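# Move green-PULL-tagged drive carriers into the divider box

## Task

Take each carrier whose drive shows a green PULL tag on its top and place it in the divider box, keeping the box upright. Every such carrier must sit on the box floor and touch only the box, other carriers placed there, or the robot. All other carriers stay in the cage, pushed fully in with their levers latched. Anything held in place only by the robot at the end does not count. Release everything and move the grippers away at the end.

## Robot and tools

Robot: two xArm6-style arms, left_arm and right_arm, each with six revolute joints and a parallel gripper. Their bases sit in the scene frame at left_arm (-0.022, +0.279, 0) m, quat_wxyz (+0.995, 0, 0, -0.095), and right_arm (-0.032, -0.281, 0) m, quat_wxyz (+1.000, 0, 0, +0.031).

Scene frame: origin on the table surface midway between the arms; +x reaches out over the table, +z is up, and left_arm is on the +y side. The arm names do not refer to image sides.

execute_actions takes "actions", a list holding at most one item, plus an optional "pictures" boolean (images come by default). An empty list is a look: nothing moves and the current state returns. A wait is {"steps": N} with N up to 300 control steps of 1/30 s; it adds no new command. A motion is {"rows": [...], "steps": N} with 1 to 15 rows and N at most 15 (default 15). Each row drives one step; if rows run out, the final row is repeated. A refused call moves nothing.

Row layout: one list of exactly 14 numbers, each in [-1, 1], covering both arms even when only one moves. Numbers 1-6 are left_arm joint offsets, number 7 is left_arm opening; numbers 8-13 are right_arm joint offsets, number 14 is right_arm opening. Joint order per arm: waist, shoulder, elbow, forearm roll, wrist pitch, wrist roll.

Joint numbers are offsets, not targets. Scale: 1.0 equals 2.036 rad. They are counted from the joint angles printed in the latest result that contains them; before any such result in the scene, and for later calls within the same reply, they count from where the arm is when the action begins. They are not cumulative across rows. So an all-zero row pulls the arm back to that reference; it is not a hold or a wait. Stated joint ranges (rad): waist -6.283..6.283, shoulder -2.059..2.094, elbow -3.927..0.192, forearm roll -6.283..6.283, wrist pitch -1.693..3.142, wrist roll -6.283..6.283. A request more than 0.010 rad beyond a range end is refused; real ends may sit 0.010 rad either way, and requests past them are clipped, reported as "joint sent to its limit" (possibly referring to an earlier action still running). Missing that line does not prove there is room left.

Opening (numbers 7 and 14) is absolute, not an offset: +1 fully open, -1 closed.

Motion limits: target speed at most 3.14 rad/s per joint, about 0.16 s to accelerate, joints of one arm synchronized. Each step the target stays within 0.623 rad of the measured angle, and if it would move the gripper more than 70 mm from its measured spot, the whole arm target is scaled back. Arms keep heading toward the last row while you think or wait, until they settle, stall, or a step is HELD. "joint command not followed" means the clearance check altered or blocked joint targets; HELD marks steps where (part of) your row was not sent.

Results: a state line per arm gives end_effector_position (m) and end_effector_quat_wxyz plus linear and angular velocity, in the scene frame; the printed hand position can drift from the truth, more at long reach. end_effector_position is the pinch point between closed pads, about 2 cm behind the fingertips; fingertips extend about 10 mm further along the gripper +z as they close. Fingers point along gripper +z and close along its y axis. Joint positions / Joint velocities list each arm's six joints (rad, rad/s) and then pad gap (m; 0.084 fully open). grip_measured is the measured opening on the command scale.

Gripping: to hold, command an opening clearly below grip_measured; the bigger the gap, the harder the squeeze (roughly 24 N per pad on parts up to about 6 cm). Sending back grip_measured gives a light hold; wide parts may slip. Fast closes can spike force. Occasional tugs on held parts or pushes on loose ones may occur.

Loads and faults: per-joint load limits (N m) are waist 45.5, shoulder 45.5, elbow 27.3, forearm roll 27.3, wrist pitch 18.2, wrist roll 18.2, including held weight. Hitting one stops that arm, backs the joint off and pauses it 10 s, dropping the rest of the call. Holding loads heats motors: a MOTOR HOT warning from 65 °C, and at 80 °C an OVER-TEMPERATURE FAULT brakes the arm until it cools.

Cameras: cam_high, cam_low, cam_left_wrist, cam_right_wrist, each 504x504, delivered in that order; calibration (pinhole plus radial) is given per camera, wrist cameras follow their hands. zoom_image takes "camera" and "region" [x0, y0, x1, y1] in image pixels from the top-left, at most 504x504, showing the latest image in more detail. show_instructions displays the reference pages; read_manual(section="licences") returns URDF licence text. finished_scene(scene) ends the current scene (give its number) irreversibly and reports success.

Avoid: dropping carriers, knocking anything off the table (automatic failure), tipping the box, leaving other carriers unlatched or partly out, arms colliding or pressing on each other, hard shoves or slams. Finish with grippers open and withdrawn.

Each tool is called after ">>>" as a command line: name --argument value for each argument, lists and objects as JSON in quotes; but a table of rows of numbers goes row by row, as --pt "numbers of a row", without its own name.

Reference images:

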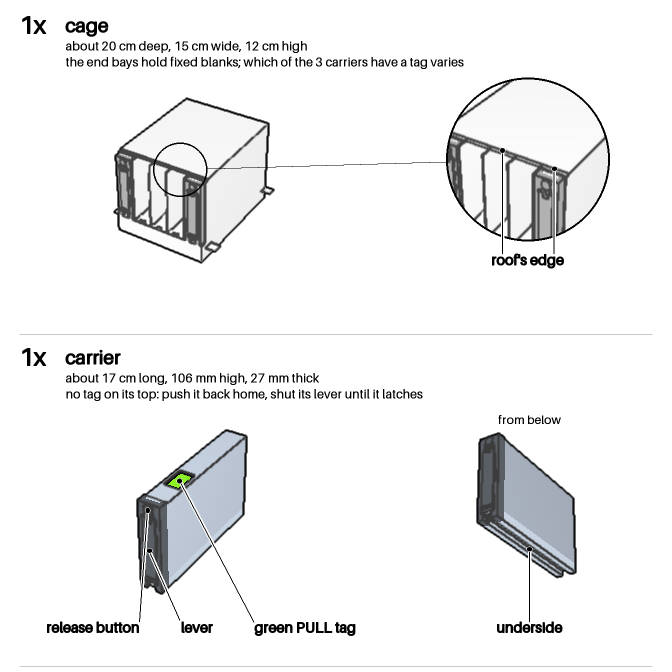

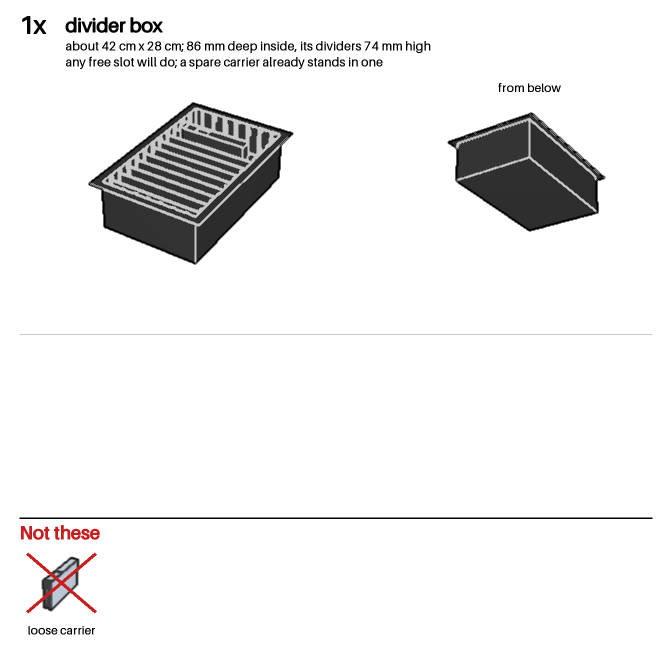

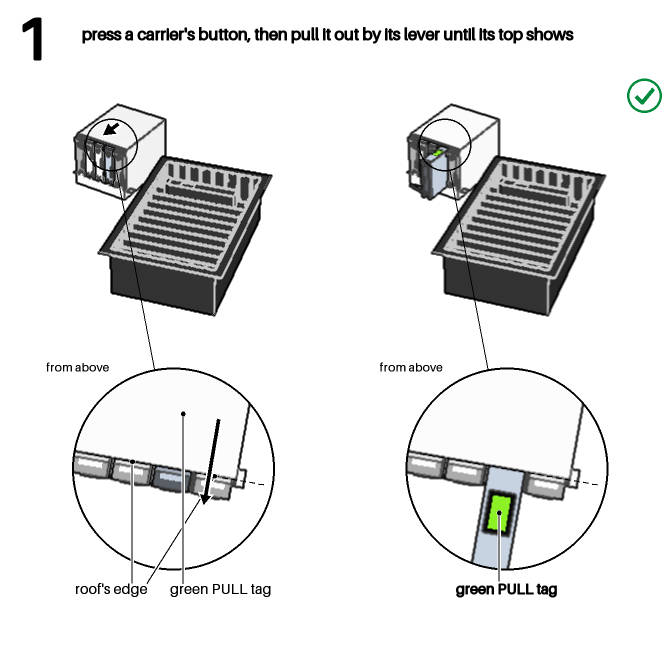

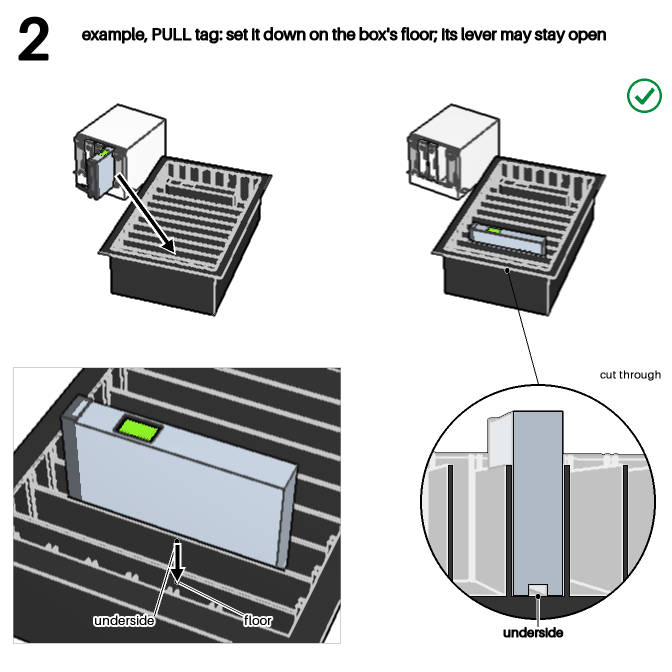

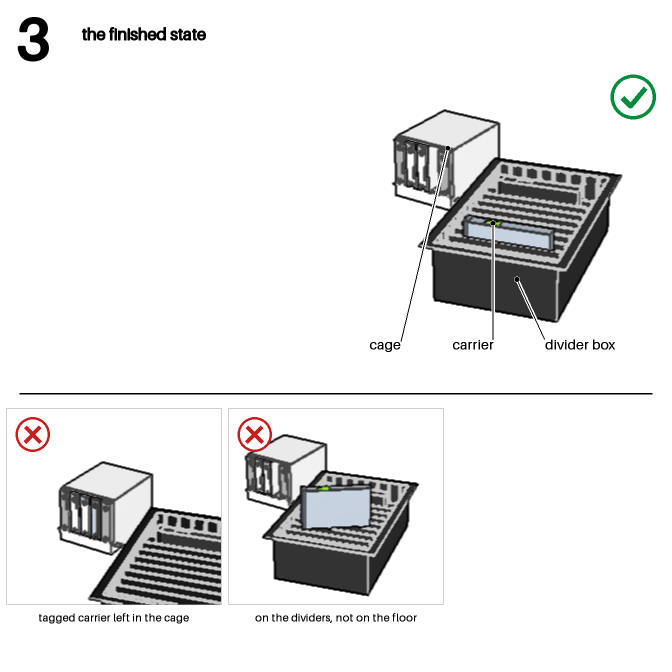

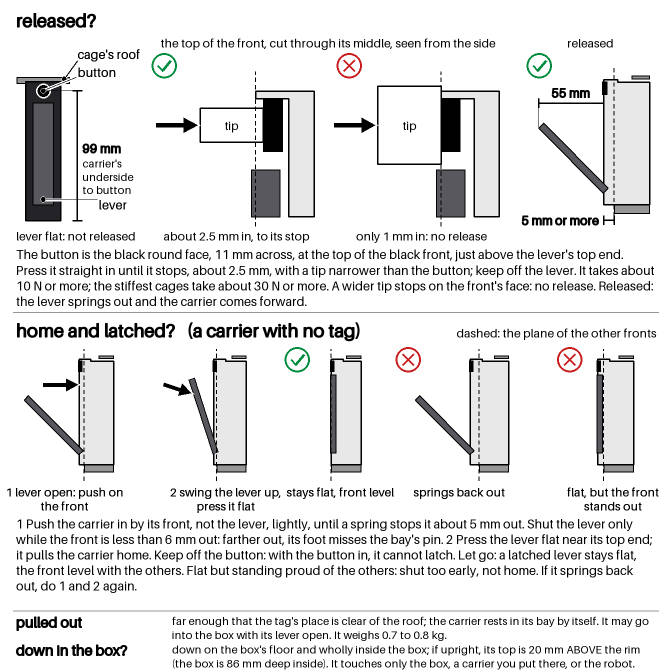

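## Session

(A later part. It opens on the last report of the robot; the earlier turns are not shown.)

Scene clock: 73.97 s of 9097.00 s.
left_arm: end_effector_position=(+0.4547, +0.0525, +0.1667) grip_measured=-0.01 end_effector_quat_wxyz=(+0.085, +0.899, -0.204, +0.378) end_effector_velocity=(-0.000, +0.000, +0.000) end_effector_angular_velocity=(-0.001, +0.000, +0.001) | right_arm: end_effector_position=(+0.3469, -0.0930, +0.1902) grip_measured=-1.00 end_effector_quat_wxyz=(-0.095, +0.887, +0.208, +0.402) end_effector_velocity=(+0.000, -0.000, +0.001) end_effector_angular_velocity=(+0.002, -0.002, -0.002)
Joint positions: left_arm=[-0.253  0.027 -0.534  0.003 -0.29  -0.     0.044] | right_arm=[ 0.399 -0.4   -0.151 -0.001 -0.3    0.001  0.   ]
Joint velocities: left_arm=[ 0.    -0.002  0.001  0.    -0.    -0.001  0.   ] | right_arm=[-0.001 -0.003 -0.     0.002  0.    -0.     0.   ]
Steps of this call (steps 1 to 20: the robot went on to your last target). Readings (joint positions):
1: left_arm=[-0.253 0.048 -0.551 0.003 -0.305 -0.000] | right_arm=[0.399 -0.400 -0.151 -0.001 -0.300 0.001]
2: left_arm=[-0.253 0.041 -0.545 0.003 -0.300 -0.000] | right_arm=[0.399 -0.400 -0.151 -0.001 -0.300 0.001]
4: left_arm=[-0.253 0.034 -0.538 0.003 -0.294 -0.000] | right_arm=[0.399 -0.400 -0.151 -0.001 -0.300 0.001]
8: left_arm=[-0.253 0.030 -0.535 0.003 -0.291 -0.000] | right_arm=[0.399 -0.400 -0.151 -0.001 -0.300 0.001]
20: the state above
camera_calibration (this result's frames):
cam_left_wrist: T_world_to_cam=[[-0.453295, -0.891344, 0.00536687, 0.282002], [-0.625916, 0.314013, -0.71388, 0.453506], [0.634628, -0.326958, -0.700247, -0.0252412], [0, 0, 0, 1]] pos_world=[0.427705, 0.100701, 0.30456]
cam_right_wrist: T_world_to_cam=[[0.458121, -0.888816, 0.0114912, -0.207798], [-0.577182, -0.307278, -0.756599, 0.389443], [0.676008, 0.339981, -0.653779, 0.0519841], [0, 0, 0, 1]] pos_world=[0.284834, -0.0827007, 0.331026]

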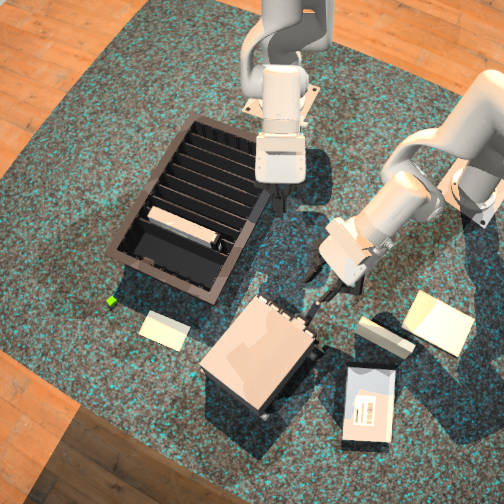

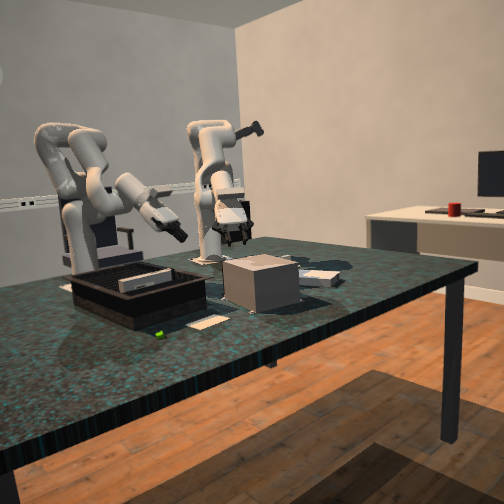

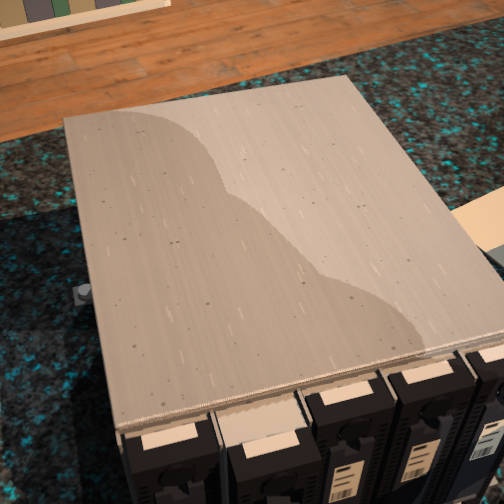

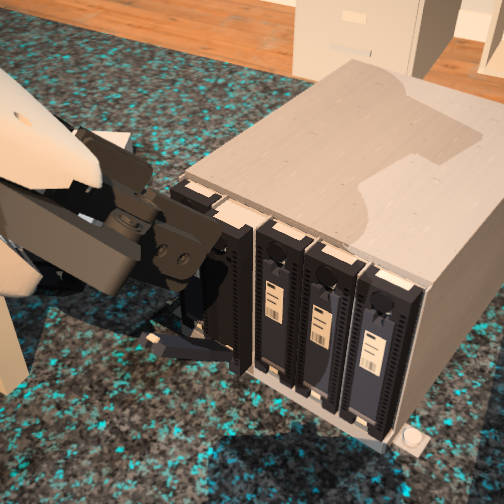

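>>> execute_actions --actions '[{"rows":[[0.0108,0.1444,-0.3585,0,0.6055,-0.1135,0,0,0,0,0,0,0,-1]]}]' --pictures false

>>> execute_actions --actions '[{"steps":30}]' --pictures false

>>> execute_actions --actions '[{"rows":[[0,0.0489,0.025,0,-0.0739,0,0,0,0,0,0,0,0,-1]]}]'

Scene clock: 85.83 s of 9097.00 s.
left_arm: end_effector_position=(+0.5279, +0.0314, +0.1589) grip_measured=-0.01 end_effector_quat_wxyz=(+0.053, +0.978, -0.110, +0.168) end_effector_velocity=(-0.206, +0.114, -0.177) end_effector_angular_velocity=(+0.744, +1.877, +0.304) | right_arm: end_effector_position=(+0.3469, -0.0930, +0.1902) grip_measured=-1.00 end_effector_quat_wxyz=(-0.095, +0.887, +0.208, +0.402) end_effector_velocity=(-0.000, +0.000, +0.000) end_effector_angular_velocity=(+0.000, -0.000, +0.000)
Joint positions: left_arm=[-0.234  0.283 -1.169  0.003  0.532 -0.202  0.044] | right_arm=[ 0.399 -0.4   -0.151 -0.001 -0.3    0.001  0.   ]
Joint velocities: left_arm=[ 0.028  0.361 -0.964  0.     2.619 -0.286 -0.   ] | right_arm=[ 0.001 -0.    -0.     0.     0.     0.     0.   ]
Steps of this call (steps 1 to 15: the robot went on to your last target; steps 16 to 90: nothing new was sent; then 8.37 s passed at rest; steps 91 to 105: all 15 steps of this action). Readings (joint positions):
91: left_arm=[-0.253 0.027 -0.534 0.003 -0.290 -0.000] | right_arm=[0.399 -0.400 -0.151 -0.001 -0.300 0.001]
92: left_arm=[-0.253 0.028 -0.537 0.004 -0.286 -0.002] | right_arm=[0.399 -0.400 -0.151 -0.001 -0.300 0.001]
94: left_arm=[-0.252 0.047 -0.574 0.004 -0.244 -0.017] | right_arm=[0.399 -0.400 -0.151 -0.001 -0.300 0.001]
98: left_arm=[-0.245 0.144 -0.793 0.003 -0.030 -0.092] | right_arm=[0.399 -0.400 -0.151 -0.001 -0.300 0.001]
105: the state above

Scene clock: 86.83 s of 9097.00 s.
left_arm: end_effector_position=(+0.4701, +0.0594, +0.1300) grip_measured=-0.01 end_effector_quat_wxyz=(-0.001, +0.995, -0.096, +0.000) end_effector_velocity=(-0.000, +0.000, -0.001) end_effector_angular_velocity=(+0.001, +0.002, +0.000) | right_arm: end_effector_position=(+0.3469, -0.0930, +0.1902) grip_measured=-1.00 end_effector_quat_wxyz=(-0.095, +0.887, +0.208, +0.402) end_effector_velocity=(+0.000, -0.000, +0.001) end_effector_angular_velocity=(+0.001, -0.001, -0.001)
Joint positions: left_arm=[-0.231  0.321 -1.264  0.003  0.943 -0.231  0.044] | right_arm=[ 0.399 -0.4   -0.151 -0.001 -0.3    0.001  0.   ]
Joint velocities: left_arm=[ 0.001  0.002  0.     0.     0.     0.    -0.   ] | right_arm=[-0.001 -0.001  0.     0.001 -0.    -0.     0.   ]
Steps of this call (steps 1 to 30: the robot went on to your last target). Readings (joint positions):
1: left_arm=[-0.233 0.294 -1.197 0.003 0.618 -0.210] | right_arm=[0.399 -0.400 -0.151 -0.001 -0.300 0.001]
2: left_arm=[-0.232 0.303 -1.217 0.003 0.697 -0.217] | right_arm=[0.399 -0.400 -0.151 -0.001 -0.300 0.001]
4: left_arm=[-0.232 0.313 -1.240 0.003 0.821 -0.225] | right_arm=[0.399 -0.400 -0.151 -0.001 -0.300 0.001]
8: left_arm=[-0.231 0.320 -1.256 0.004 0.918 -0.230] | right_arm=[0.399 -0.400 -0.151 -0.001 -0.300 0.001]
30: the state above
All arms were judged still, so your last target was given up. Only a new action makes them travel on or press farther. Fingers that are still opening or closing keep moving.

Scene clock: 87.33 s of 9097.00 s.
left_arm: end_effector_position=(+0.4713, +0.0588, +0.0703) grip_measured=-0.01 end_effector_quat_wxyz=(-0.001, +0.995, -0.096, +0.002) end_effector_velocity=(-0.003, +0.001, -0.009) end_effector_angular_velocity=(+0.003, +0.006, +0.000) | right_arm: end_effector_position=(+0.3469, -0.0930, +0.1902) grip_measured=-1.00 end_effector_quat_wxyz=(-0.095, +0.887, +0.208, +0.402) end_effector_velocity=(-0.000, +0.000, -0.001) end_effector_angular_velocity=(-0.000, +0.001, +0.000)
Joint positions: left_arm=[-0.231  0.418 -1.216  0.003  0.794 -0.231  0.044] | right_arm=[ 0.399 -0.4   -0.151 -0.001 -0.3    0.001  0.   ]
Joint velocities: left_arm=[-0.     0.01   0.014 -0.    -0.017 -0.    -0.   ] | right_arm=[ 0.     0.001  0.001 -0.    -0.     0.001  0.   ]
Steps of this call (steps 1 to 15: all 15 steps of this action). Readings (joint positions):
1: left_arm=[-0.231 0.321 -1.264 0.003 0.943 -0.231] | right_arm=[0.399 -0.400 -0.151 -0.001 -0.300 0.001]
2: left_arm=[-0.231 0.323 -1.263 0.003 0.939 -0.231] | right_arm=[0.399 -0.400 -0.151 -0.001 -0.300 0.001]
4: left_arm=[-0.231 0.343 -1.256 0.003 0.899 -0.231] | right_arm=[0.399 -0.400 -0.151 -0.001 -0.300 0.001]
8: left_arm=[-0.231 0.410 -1.214 0.004 0.819 -0.231] | right_arm=[0.399 -0.400 -0.151 -0.001 -0.300 0.001]
15: the state above
camera_calibration (this result's frames):
cam_left_wrist: T_world_to_cam=[[-0.203116, -0.978937, 0.0206309, 0.181848], [-0.979153, 0.203104, -0.00270698, 0.516123], [-0.00154025, -0.0207506, -0.999783, 0.201649], [0, 0, 0, 1]] pos_world=[0.54261, 0.0773749, 0.199251]
cam_right_wrist: T_world_to_cam=[[0.458121, -0.888816, 0.0114913, -0.207798], [-0.577182, -0.307278, -0.756599, 0.389443], [0.676008, 0.339981, -0.653779, 0.0519841], [0, 0, 0, 1]] pos_world=[0.284834, -0.0827007, 0.331026]

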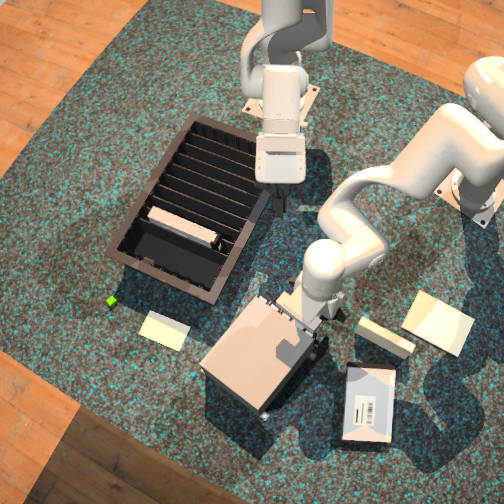

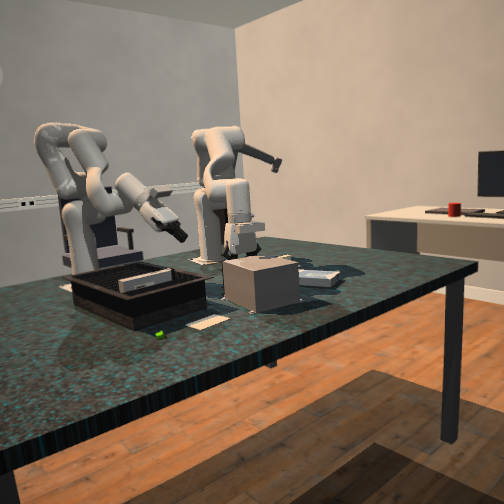

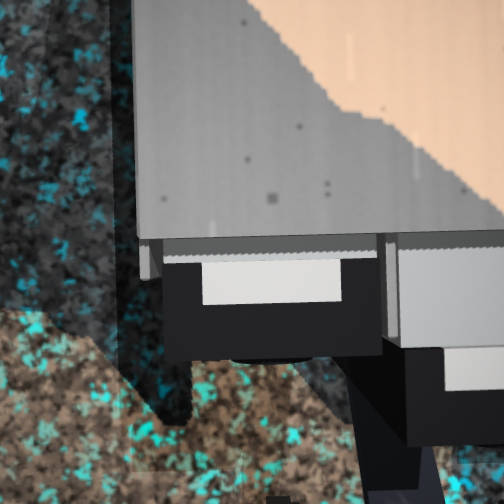

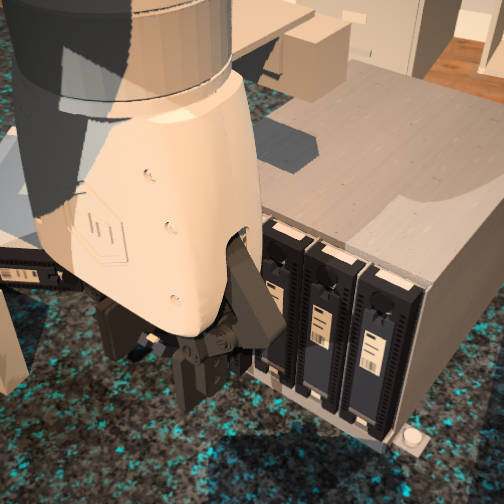

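>>> execute_actions --actions '[{"rows":[[0,0.0013,0.0015,0,-0.0008,0,-1,0,0,0,0,0,0,-1]]}]' --pictures false

>>> execute_actions --actions '[{"rows":[[-0.0012,-0.007,0.0103,0,-0.0035,-0.0012,-1,0,0,0,0,0,0,-1],[-0.0023,-0.014,0.0206,0,-0.007,-0.0023,-1,0,0,0,0,0,0,-1],[-0.0035,-0.0206,0.031,0,-0.0104,-0.0035,-1,0,0,0,0,0,0,-1],[-0.0046,-0.0274,0.0413,0,-0.014,-0.0046,-1,0,0,0,0,0,0,-1],[-0.0058,-0.0343,0.0516,0,-0.0174,-0.0058,-1,0,0,0,0,0,0,-1],[-0.0069,-0.041,0.062,0,-0.0209,-0.0069,-1,0,0,0,0,0,0,-1],[-0.008,-0.048,0.0722,0,-0.0244,-0.008,-1,0,0,0,0,0,0,-1],[-0.0092,-0.0548,0.0826,0,-0.0278,-0.0092,-1,0,0,0,0,0,0,-1],[-0.0104,-0.0617,0.0929,0,-0.0313,-0.0104,-1,0,0,0,0,0,0,-1],[-0.0115,-0.0685,0.1032,0,-0.0348,-0.0115,-1,0,0,0,0,0,0,-1]]}]' --pictures false

>>> execute_actions --actions '[{"steps":15}]'

Scene clock: 98.60 s of 9097.00 s.
left_arm: end_effector_position=(+0.4700, +0.0593, +0.0679) grip_measured=-0.64 end_effector_quat_wxyz=(-0.001, +0.995, -0.096, +0.000) end_effector_velocity=(-0.000, +0.000, -0.001) end_effector_angular_velocity=(+0.001, +0.001, -0.001) | right_arm: end_effector_position=(+0.3469, -0.0930, +0.1902) grip_measured=-1.00 end_effector_quat_wxyz=(-0.095, +0.887, +0.208, +0.402) end_effector_velocity=(-0.000, -0.000, +0.000) end_effector_angular_velocity=(-0.000, -0.001, +0.001)
Joint positions: left_arm=[-0.231  0.421 -1.213  0.003  0.792 -0.231  0.016] | right_arm=[ 0.399 -0.4   -0.151 -0.001 -0.3    0.001  0.   ]
Joint velocities: left_arm=[ 0.     0.002 -0.    -0.     0.     0.001  0.   ] | right_arm=[-0.    -0.002  0.001 -0.001  0.    -0.001  0.   ]
Steps of this call (steps 1 to 15: the robot went on to your last target; steps 16 to 90: nothing new was sent; then 7.77 s passed at rest; steps 91 to 105: all 15 steps of this action). Readings (joint positions):
91: left_arm=[-0.231 0.421 -1.213 0.003 0.792 -0.231] | right_arm=[0.399 -0.400 -0.151 -0.001 -0.300 0.001]
92: left_arm=[-0.231 0.421 -1.213 0.003 0.792 -0.231] | right_arm=[0.399 -0.400 -0.151 -0.001 -0.300 0.001]
94: left_arm=[-0.231 0.421 -1.213 0.003 0.792 -0.231] | right_arm=[0.399 -0.400 -0.151 -0.001 -0.300 0.001]
98: left_arm=[-0.231 0.421 -1.213 0.003 0.792 -0.232] | right_arm=[0.399 -0.400 -0.151 -0.001 -0.300 0.001]
105: the state above

Scene clock: 99.10 s of 9097.00 s.
left_arm: end_effector_position=(+0.4244, +0.0678, +0.0679) grip_measured=-0.64 end_effector_quat_wxyz=(-0.001, +0.995, -0.096, -0.000) end_effector_velocity=(-0.042, +0.009, +0.001) end_effector_angular_velocity=(-0.005, -0.010, +0.003) | right_arm: end_effector_position=(+0.3469, -0.0930, +0.1902) grip_measured=-1.00 end_effector_quat_wxyz=(-0.095, +0.887, +0.208, +0.402) end_effector_velocity=(-0.000, +0.000, +0.000) end_effector_angular_velocity=(-0.000, -0.001, +0.001)
Joint positions: left_arm=[-0.253  0.292 -1.018  0.003  0.727 -0.253  0.016] | right_arm=[ 0.399 -0.4   -0.151 -0.001 -0.3    0.001  0.   ]
Joint velocities: left_arm=[-0.02  -0.127  0.185  0.    -0.069 -0.023 -0.   ] | right_arm=[-0.    -0.     0.    -0.001 -0.    -0.     0.   ]
Steps of this call (steps 1 to 15: all 15 steps of this action). Readings (joint positions):
1: left_arm=[-0.231 0.421 -1.213 0.003 0.792 -0.231] | right_arm=[0.399 -0.400 -0.151 -0.001 -0.300 0.001]
2: left_arm=[-0.231 0.420 -1.211 0.004 0.791 -0.232] | right_arm=[0.399 -0.400 -0.151 -0.001 -0.300 0.001]
4: left_arm=[-0.233 0.410 -1.196 0.004 0.785 -0.233] | right_arm=[0.399 -0.400 -0.151 -0.001 -0.300 0.001]
8: left_arm=[-0.240 0.368 -1.132 0.004 0.765 -0.240] | right_arm=[0.399 -0.400 -0.151 -0.001 -0.300 0.001]
15: the state above

Scene clock: 99.60 s of 9097.00 s.
left_arm: end_effector_position=(+0.4210, +0.0686, +0.0679) grip_measured=-0.64 end_effector_quat_wxyz=(-0.001, +0.995, -0.096, +0.000) end_effector_velocity=(-0.001, +0.000, -0.001) end_effector_angular_velocity=(+0.001, +0.002, +0.001) | right_arm: end_effector_position=(+0.3469, -0.0930, +0.1902) grip_measured=-1.00 end_effector_quat_wxyz=(-0.095, +0.887, +0.208, +0.402) end_effector_velocity=(+0.000, +0.000, -0.000) end_effector_angular_velocity=(-0.001, -0.000, +0.001)
Joint positions: left_arm=[-0.255  0.282 -1.003  0.003  0.721 -0.255  0.016] | right_arm=[ 0.399 -0.4   -0.151 -0.001 -0.3    0.001  0.   ]
Joint velocities: left_arm=[-0.    -0.     0.002  0.    -0.    -0.001 -0.   ] | right_arm=[-0.     0.    -0.    -0.001 -0.    -0.001  0.   ]
Steps of this call (steps 1 to 15: the robot went on to your last target). Readings (joint positions):
1: left_arm=[-0.254 0.288 -1.013 0.003 0.725 -0.254] | right_arm=[0.399 -0.400 -0.151 -0.001 -0.300 0.001]
2: left_arm=[-0.254 0.286 -1.010 0.003 0.724 -0.254] | right_arm=[0.399 -0.400 -0.151 -0.001 -0.300 0.001]
4: left_arm=[-0.254 0.284 -1.006 0.003 0.722 -0.254] | right_arm=[0.399 -0.400 -0.151 -0.001 -0.300 0.001]
8: left_arm=[-0.255 0.282 -1.004 0.003 0.721 -0.255] | right_arm=[0.399 -0.400 -0.151 -0.001 -0.300 0.001]
15: the state above
camera_calibration (this result's frames):
cam_left_wrist: T_world_to_cam=[[-0.203223, -0.978928, 0.0200247, 0.18142], [-0.979119, 0.203283, 0.00100711, 0.464571], [-0.00505658, -0.0194019, -0.999799, 0.200797], [0, 0, 0, 1]] pos_world=[0.492755, 0.0870536, 0.196655]
cam_right_wrist: T_world_to_cam=[[0.458121, -0.888816, 0.0114912, -0.207798], [-0.577182, -0.307278, -0.756599, 0.389443], [0.676008, 0.339981, -0.653779, 0.0519841], [0, 0, 0, 1]] pos_world=[0.284834, -0.0827007, 0.331026]

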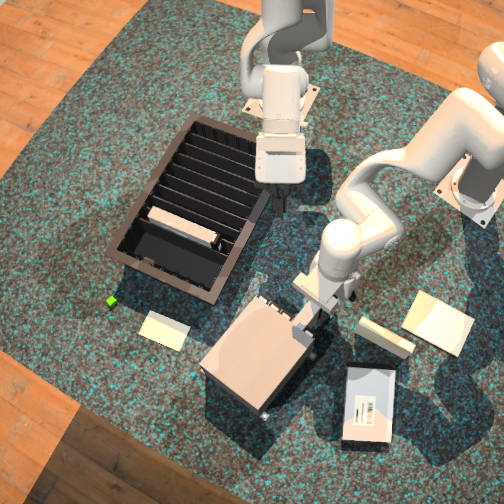

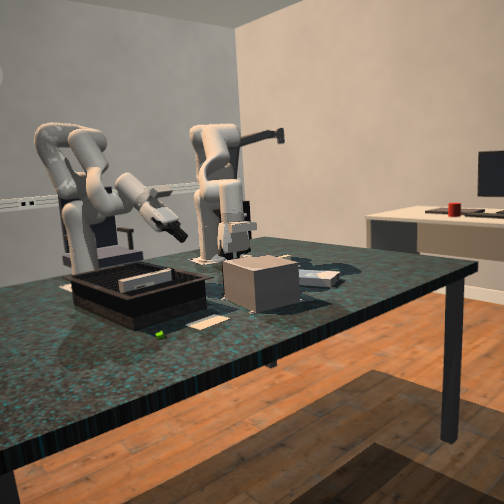

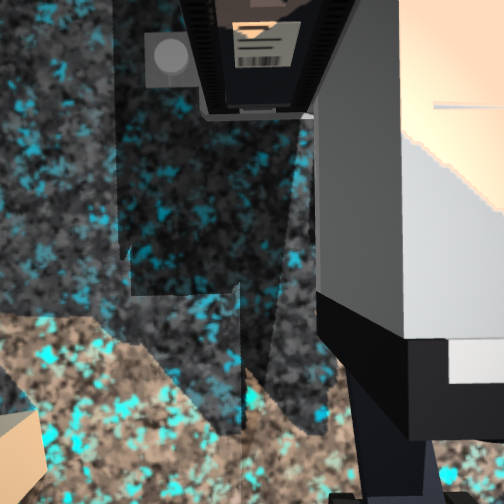

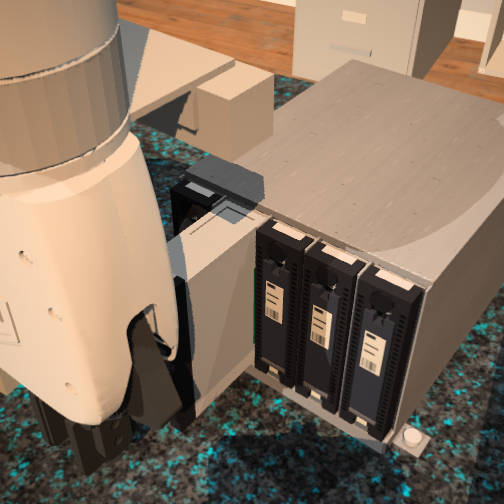

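>>> execute_actions --actions '[{"rows":[[0.0012,0.007,-0.0103,0,0.0035,0.0012,-1,0,0,0,0,0,0,-1],[0.0023,0.014,-0.0206,0,0.007,0.0023,-1,0,0,0,0,0,0,-1],[0.0035,0.0206,-0.031,0,0.0104,0.0035,-1,0,0,0,0,0,0,-1],[0.0046,0.0274,-0.0413,0,0.014,0.0046,-1,0,0,0,0,0,0,-1],[0.0058,0.0343,-0.0516,0,0.0174,0.0058,-1,0,0,0,0,0,0,-1],[0.0069,0.041,-0.062,0,0.0209,0.0069,-1,0,0,0,0,0,0,-1],[0.008,0.048,-0.0722,0,0.0244,0.008,-1,0,0,0,0,0,0,-1],[0.0092,0.0548,-0.0826,0,0.0278,0.0092,-1,0,0,0,0,0,0,-1],[0.0104,0.0617,-0.0929,0,0.0313,0.0104,-1,0,0,0,0,0,0,-1],[0.0117,0.0685,-0.1032,0,0.0348,0.0117,-1,0,0,0,0,0,0,-1],[0.013,0.0766,-0.116,0,0.0394,0.013,-1,0,0,0,0,0,0,-1]]}]' --pictures false

>>> execute_actions --actions '[{"steps":15}]' --pictures false

>>> execute_actions --actions '[{"rows":[[0,0,0,0,0,0,0,0,0,0,0,0,0,-1]]}]'

Scene clock: 107.17 s of 9097.00 s.
left_arm: end_effector_position=(+0.4704, +0.0594, +0.0681) grip_measured=-0.64 end_effector_quat_wxyz=(-0.001, +0.995, -0.096, +0.001) end_effector_velocity=(+0.072, -0.011, +0.001) end_effector_angular_velocity=(-0.002, -0.005, -0.001) | right_arm: end_effector_position=(+0.3469, -0.0930, +0.1902) grip_measured=-1.00 end_effector_quat_wxyz=(-0.095, +0.887, +0.208, +0.402) end_effector_velocity=(+0.000, -0.000, -0.000) end_effector_angular_velocity=(-0.001, -0.000, -0.000)
Joint positions: left_arm=[-0.231  0.421 -1.213  0.003  0.791 -0.231  0.016] | right_arm=[ 0.399 -0.4   -0.151 -0.001 -0.3    0.001  0.   ]
Joint velocities: left_arm=[ 0.035  0.202 -0.314 -0.001  0.107  0.036 -0.   ] | right_arm=[-0.001  0.001 -0.001 -0.    -0.    -0.001  0.   ]
Steps of this call (steps 1 to 15: the robot went on to your last target; steps 16 to 90: nothing new was sent; then 4.07 s passed at rest; steps 91 to 105: all 15 steps of this action). Readings (joint positions):
91: left_arm=[-0.255 0.281 -1.003 0.003 0.721 -0.255] | right_arm=[0.399 -0.400 -0.151 -0.001 -0.300 0.001]
92: left_arm=[-0.255 0.283 -1.004 0.003 0.722 -0.255] | right_arm=[0.399 -0.400 -0.151 -0.001 -0.300 0.001]
94: left_arm=[-0.253 0.292 -1.019 0.003 0.728 -0.253] | right_arm=[0.399 -0.400 -0.151 -0.001 -0.300 0.001]
98: left_arm=[-0.246 0.335 -1.083 0.003 0.749 -0.246] | right_arm=[0.399 -0.400 -0.151 -0.001 -0.300 0.001]
105: the state above

Scene clock: 107.67 s of 9097.00 s.
left_arm: end_effector_position=(+0.4759, +0.0585, +0.0681) grip_measured=-0.64 end_effector_quat_wxyz=(-0.001, +0.995, -0.096, +0.001) end_effector_velocity=(+0.001, -0.000, +0.000) end_effector_angular_velocity=(-0.001, -0.001, -0.001) | right_arm: end_effector_position=(+0.3469, -0.0930, +0.1902) grip_measured=-1.00 end_effector_quat_wxyz=(-0.095, +0.887, +0.208, +0.402) end_effector_velocity=(+0.000, -0.000, -0.000) end_effector_angular_velocity=(-0.000, -0.000, -0.000)
Joint positions: left_arm=[-0.228  0.437 -1.239  0.003  0.801 -0.228  0.016] | right_arm=[ 0.399 -0.4   -0.151 -0.001 -0.3    0.001  0.   ]
Joint velocities: left_arm=[ 0.     0.001 -0.002 -0.     0.     0.001 -0.   ] | right_arm=[-0.001 -0.     0.     0.    -0.    -0.001  0.   ]
Steps of this call (steps 1 to 15: the robot went on to your last target). Readings (joint positions):
1: left_arm=[-0.230 0.426 -1.222 0.003 0.794 -0.230] | right_arm=[0.399 -0.400 -0.151 -0.001 -0.300 0.001]
2: left_arm=[-0.229 0.430 -1.227 0.003 0.797 -0.230] | right_arm=[0.399 -0.400 -0.151 -0.001 -0.300 0.001]
4: left_arm=[-0.229 0.434 -1.233 0.003 0.799 -0.229] | right_arm=[0.399 -0.400 -0.151 -0.001 -0.300 0.001]
8: left_arm=[-0.228 0.436 -1.237 0.003 0.801 -0.229] | right_arm=[0.399 -0.400 -0.151 -0.001 -0.300 0.001]
15: the state above

Scene clock: 108.17 s of 9097.00 s.
left_arm: end_effector_position=(+0.4760, +0.0584, +0.0681) grip_measured=-0.01 end_effector_quat_wxyz=(-0.001, +0.995, -0.096, +0.001) end_effector_velocity=(-0.001, +0.000, -0.001) end_effector_angular_velocity=(+0.001, +0.002, +0.000) | right_arm: end_effector_position=(+0.3469, -0.0930, +0.1902) grip_measured=-1.00 end_effector_quat_wxyz=(-0.095, +0.887, +0.208, +0.402) end_effector_velocity=(+0.000, +0.000, +0.001) end_effector_angular_velocity=(+0.001, -0.003, +0.001)
Joint positions: left_arm=[-0.228  0.437 -1.239  0.003  0.801 -0.228  0.044] | right_arm=[ 0.399 -0.4   -0.151 -0.001 -0.3    0.001  0.   ]
Joint velocities: left_arm=[ 0.     0.     0.001  0.     0.001 -0.     0.   ] | right_arm=[ 0.    -0.002 -0.    -0.     0.    -0.001  0.   ]
Steps of this call (steps 1 to 15: all 15 steps of this action). Readings (joint positions):
1: left_arm=[-0.228 0.437 -1.239 0.003 0.801 -0.228] | right_arm=[0.399 -0.400 -0.151 -0.001 -0.300 0.001]
2: left_arm=[-0.228 0.437 -1.239 0.003 0.801 -0.228] | right_arm=[0.399 -0.400 -0.151 -0.001 -0.300 0.001]
4: left_arm=[-0.228 0.437 -1.240 0.003 0.800 -0.228] | right_arm=[0.399 -0.400 -0.151 -0.001 -0.300 0.001]
8: left_arm=[-0.228 0.437 -1.239 0.003 0.801 -0.228] | right_arm=[0.399 -0.400 -0.151 -0.001 -0.300 0.001]
15: the state above
camera_calibration (this result's frames):
cam_left_wrist: T_world_to_cam=[[-0.203103, -0.978955, 0.0198937, 0.182568], [-0.979146, 0.203155, 0.000641249, 0.520514], [-0.00466926, -0.0193486, -0.999802, 0.200927], [0, 0, 0, 1]] pos_world=[0.547678, 0.0768682, 0.196921]
cam_right_wrist: T_world_to_cam=[[0.458121, -0.888816, 0.011491, -0.207798], [-0.577182, -0.307278, -0.756598, 0.389443], [0.676008, 0.339981, -0.653779, 0.0519841], [0, 0, 0, 1]] pos_world=[0.284834, -0.0827007, 0.331026]

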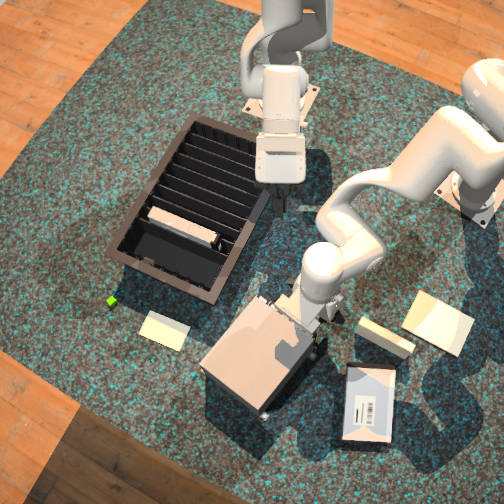

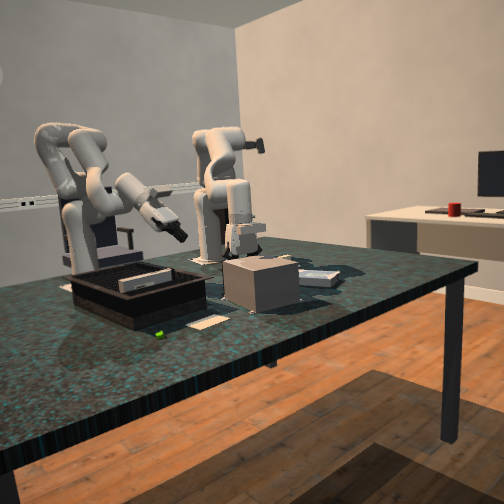

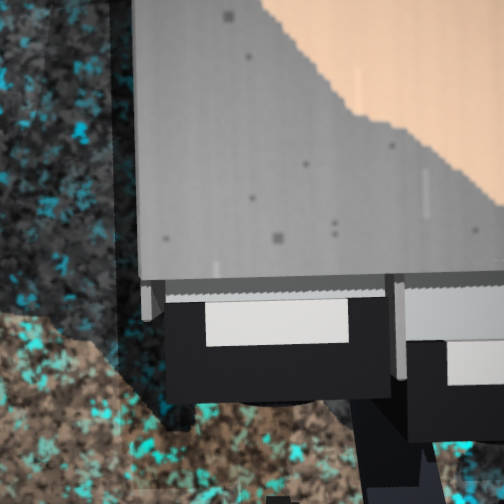

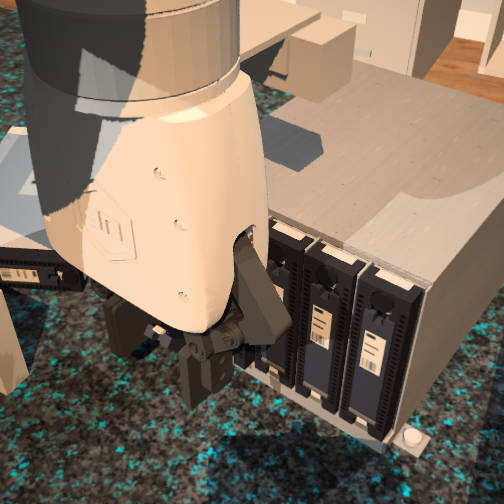

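>>> execute_actions --actions '[{"rows":[[-0.013,-0.0766,0.116,0,-0.0394,0,0,0,0,0,0,0,0,-1]]}]' --pictures false

>>> execute_actions --actions '[{"rows":[[0.003,-0.0306,0.1084,0,-0.2003,0.056,-1,0,0,0,0,0,0,-1]]}]' --pictures false

>>> execute_actions --actions '[{"rows":[[0.003,-0.0306,0.1084,0,-0.2003,0.056,-1,0,0,0,0,0,0,-1]]}]' --pictures false

>>> execute_actions --actions '[{"steps":10}]'

Scene clock: 119.47 s of 9097.00 s.
left_arm: end_effector_position=(+0.4221, +0.0683, +0.0683) grip_measured=-0.01 end_effector_quat_wxyz=(-0.001, +0.994, -0.109, +0.001) end_effector_velocity=(-0.007, +0.002, -0.001) end_effector_angular_velocity=(-0.000, -0.000, -0.003) | right_arm: end_effector_position=(+0.3469, -0.0930, +0.1902) grip_measured=-1.00 end_effector_quat_wxyz=(-0.095, +0.887, +0.208, +0.402) end_effector_velocity=(-0.000, -0.000, -0.001) end_effector_angular_velocity=(-0.000, +0.002, -0.001)
Joint positions: left_arm=[-0.254  0.283 -1.007  0.003  0.722 -0.228  0.044] | right_arm=[ 0.399 -0.4   -0.151 -0.001 -0.3    0.001  0.   ]
Joint velocities: left_arm=[-0.003 -0.02   0.033 -0.    -0.013  0.001 -0.   ] | right_arm=[ 0.     0.002  0.     0.001 -0.001 -0.     0.   ]
Steps of this call (steps 1 to 15: the robot went on to your last target; steps 16 to 90: nothing new was sent; then 7.80 s passed at rest; steps 91 to 105: all 15 steps of this action). Readings (joint positions):
91: left_arm=[-0.228 0.437 -1.239 0.003 0.801 -0.228] | right_arm=[0.399 -0.400 -0.151 -0.001 -0.300 0.001]
92: left_arm=[-0.229 0.435 -1.236 0.003 0.800 -0.228] | right_arm=[0.399 -0.400 -0.151 -0.001 -0.300 0.001]
94: left_arm=[-0.232 0.410 -1.197 0.003 0.785 -0.228] | right_arm=[0.399 -0.400 -0.151 -0.001 -0.300 0.001]
98: left_arm=[-0.250 0.313 -1.050 0.003 0.739 -0.228] | right_arm=[0.399 -0.400 -0.151 -0.001 -0.300 0.001]
105: the state above

Scene clock: 119.97 s of 9097.00 s.
left_arm: end_effector_position=(+0.4302, +0.0674, +0.0605) grip_measured=-1.00 end_effector_quat_wxyz=(+0.033, +0.979, -0.160, +0.118) end_effector_velocity=(+0.009, -0.004, +0.009) end_effector_angular_velocity=(-0.031, -0.081, -0.026) | right_arm: end_effector_position=(+0.3469, -0.0930, +0.1902) grip_measured=-1.00 end_effector_quat_wxyz=(-0.095, +0.887, +0.208, +0.402) end_effector_velocity=(+0.000, -0.000, +0.000) end_effector_angular_velocity=(-0.000, -0.001, +0.000)
Joint positions: left_arm=[-0.248  0.222 -0.791  0.003  0.323 -0.117  0.   ] | right_arm=[ 0.399 -0.4   -0.151 -0.001 -0.3    0.001  0.   ]
Joint velocities: left_arm=[ 0.001 -0.018  0.036 -0.    -0.104  0.028  0.   ] | right_arm=[-0.    -0.001  0.    -0.     0.    -0.     0.   ]
Steps of this call (steps 1 to 15: all 15 steps of this action). Readings (joint positions):
1: left_arm=[-0.254 0.283 -1.006 0.003 0.722 -0.228] | right_arm=[0.399 -0.400 -0.151 -0.001 -0.300 0.001]
2: left_arm=[-0.254 0.282 -1.003 0.003 0.717 -0.227] | right_arm=[0.399 -0.400 -0.151 -0.001 -0.300 0.001]
4: left_arm=[-0.253 0.275 -0.982 0.003 0.676 -0.216] | right_arm=[0.399 -0.400 -0.151 -0.001 -0.300 0.001]
8: left_arm=[-0.250 0.242 -0.861 0.003 0.456 -0.154] | right_arm=[0.399 -0.400 -0.151 -0.001 -0.300 0.001]
15: the state above

Scene clock: 120.47 s of 9097.00 s.
left_arm: end_effector_position=(+0.4253, +0.0726, +0.0711) grip_measured=-1.00 end_effector_quat_wxyz=(+0.052, +0.948, -0.207, +0.237) end_effector_velocity=(+0.005, -0.001, +0.012) end_effector_angular_velocity=(-0.022, -0.078, -0.024) | right_arm: end_effector_position=(+0.3469, -0.0930, +0.1902) grip_measured=-1.00 end_effector_quat_wxyz=(-0.095, +0.887, +0.208, +0.402) end_effector_velocity=(-0.000, -0.000, +0.000) end_effector_angular_velocity=(+0.000, -0.000, +0.000)
Joint positions: left_arm=[-0.242  0.161 -0.576  0.003 -0.076 -0.005  0.   ] | right_arm=[ 0.399 -0.4   -0.151 -0.001 -0.3    0.001  0.   ]
Joint velocities: left_arm=[ 0.001 -0.017  0.036 -0.    -0.1    0.028  0.   ] | right_arm=[ 0.    -0.001  0.001 -0.    -0.     0.     0.   ]
Steps of this call (steps 1 to 15: all 15 steps of this action). Readings (joint positions):
1: left_arm=[-0.248 0.222 -0.790 0.003 0.320 -0.116] | right_arm=[0.399 -0.400 -0.151 -0.001 -0.300 0.001]
2: left_arm=[-0.248 0.221 -0.788 0.003 0.314 -0.115] | right_arm=[0.399 -0.400 -0.151 -0.001 -0.300 0.001]
4: left_arm=[-0.248 0.215 -0.766 0.003 0.271 -0.102] | right_arm=[0.399 -0.400 -0.151 -0.001 -0.300 0.001]
8: left_arm=[-0.244 0.181 -0.643 0.003 0.053 -0.041] | right_arm=[0.399 -0.400 -0.151 -0.001 -0.300 0.001]
15: the state above

Scene clock: 120.80 s of 9097.00 s.
left_arm: end_effector_position=(+0.4248, +0.0729, +0.0712) grip_measured=-1.00 end_effector_quat_wxyz=(+0.053, +0.947, -0.208, +0.239) end_effector_velocity=(-0.000, +0.000, +0.000) end_effector_angular_velocity=(+0.000, -0.002, -0.002) | right_arm: end_effector_position=(+0.3469, -0.0930, +0.1902) grip_measured=-1.00 end_effector_quat_wxyz=(-0.095, +0.887, +0.208, +0.402) end_effector_velocity=(-0.000, +0.000, -0.001) end_effector_angular_velocity=(-0.001, +0.002, +0.001)
Joint positions: left_arm=[-0.242  0.16  -0.571  0.003 -0.084 -0.003  0.   ] | right_arm=[ 0.399 -0.4   -0.151 -0.001 -0.3    0.001  0.   ]
Joint velocities: left_arm=[ 0.    -0.002  0.002  0.    -0.003  0.002  0.   ] | right_arm=[ 0.001  0.002  0.     0.    -0.    -0.001  0.   ]
Steps of this call (steps 1 to 10: the robot went on to your last target). Readings (joint positions):
1: left_arm=[-0.242 0.161 -0.575 0.003 -0.079 -0.005] | right_arm=[0.399 -0.400 -0.151 -0.001 -0.300 0.001]
2: left_arm=[-0.242 0.160 -0.574 0.003 -0.081 -0.004] | right_arm=[0.399 -0.400 -0.151 -0.001 -0.300 0.001]
4: left_arm=[-0.242 0.160 -0.572 0.003 -0.083 -0.003] | right_arm=[0.399 -0.400 -0.151 -0.001 -0.300 0.001]
8: left_arm=[-0.242 0.160 -0.571 0.003 -0.084 -0.003] | right_arm=[0.399 -0.400 -0.151 -0.001 -0.300 0.001]
10: the state above
camera_calibration (this result's frames):
cam_left_wrist: T_world_to_cam=[[-0.438584, -0.898585, 0.0137601, 0.280836], [-0.794173, 0.380364, -0.473933, 0.409775], [0.420635, -0.218787, -0.880453, 0.0293963], [0, 0, 0, 1]] pos_world=[0.436237, 0.102923, 0.216224]
cam_right_wrist: T_world_to_cam=[[0.458121, -0.888816, 0.0114909, -0.207798], [-0.577182, -0.307278, -0.756598, 0.389442], [0.676007, 0.339981, -0.653779, 0.0519842], [0, 0, 0, 1]] pos_world=[0.284834, -0.0827008, 0.331025]

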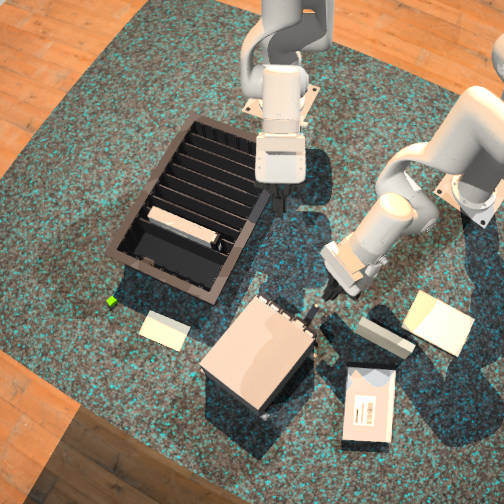

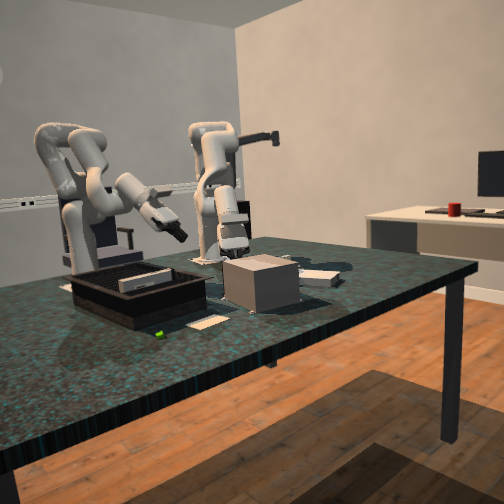

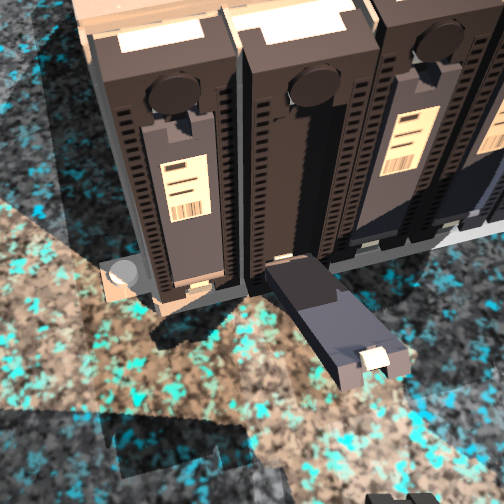

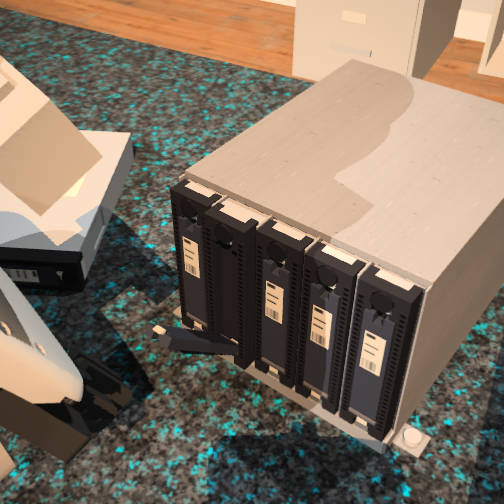

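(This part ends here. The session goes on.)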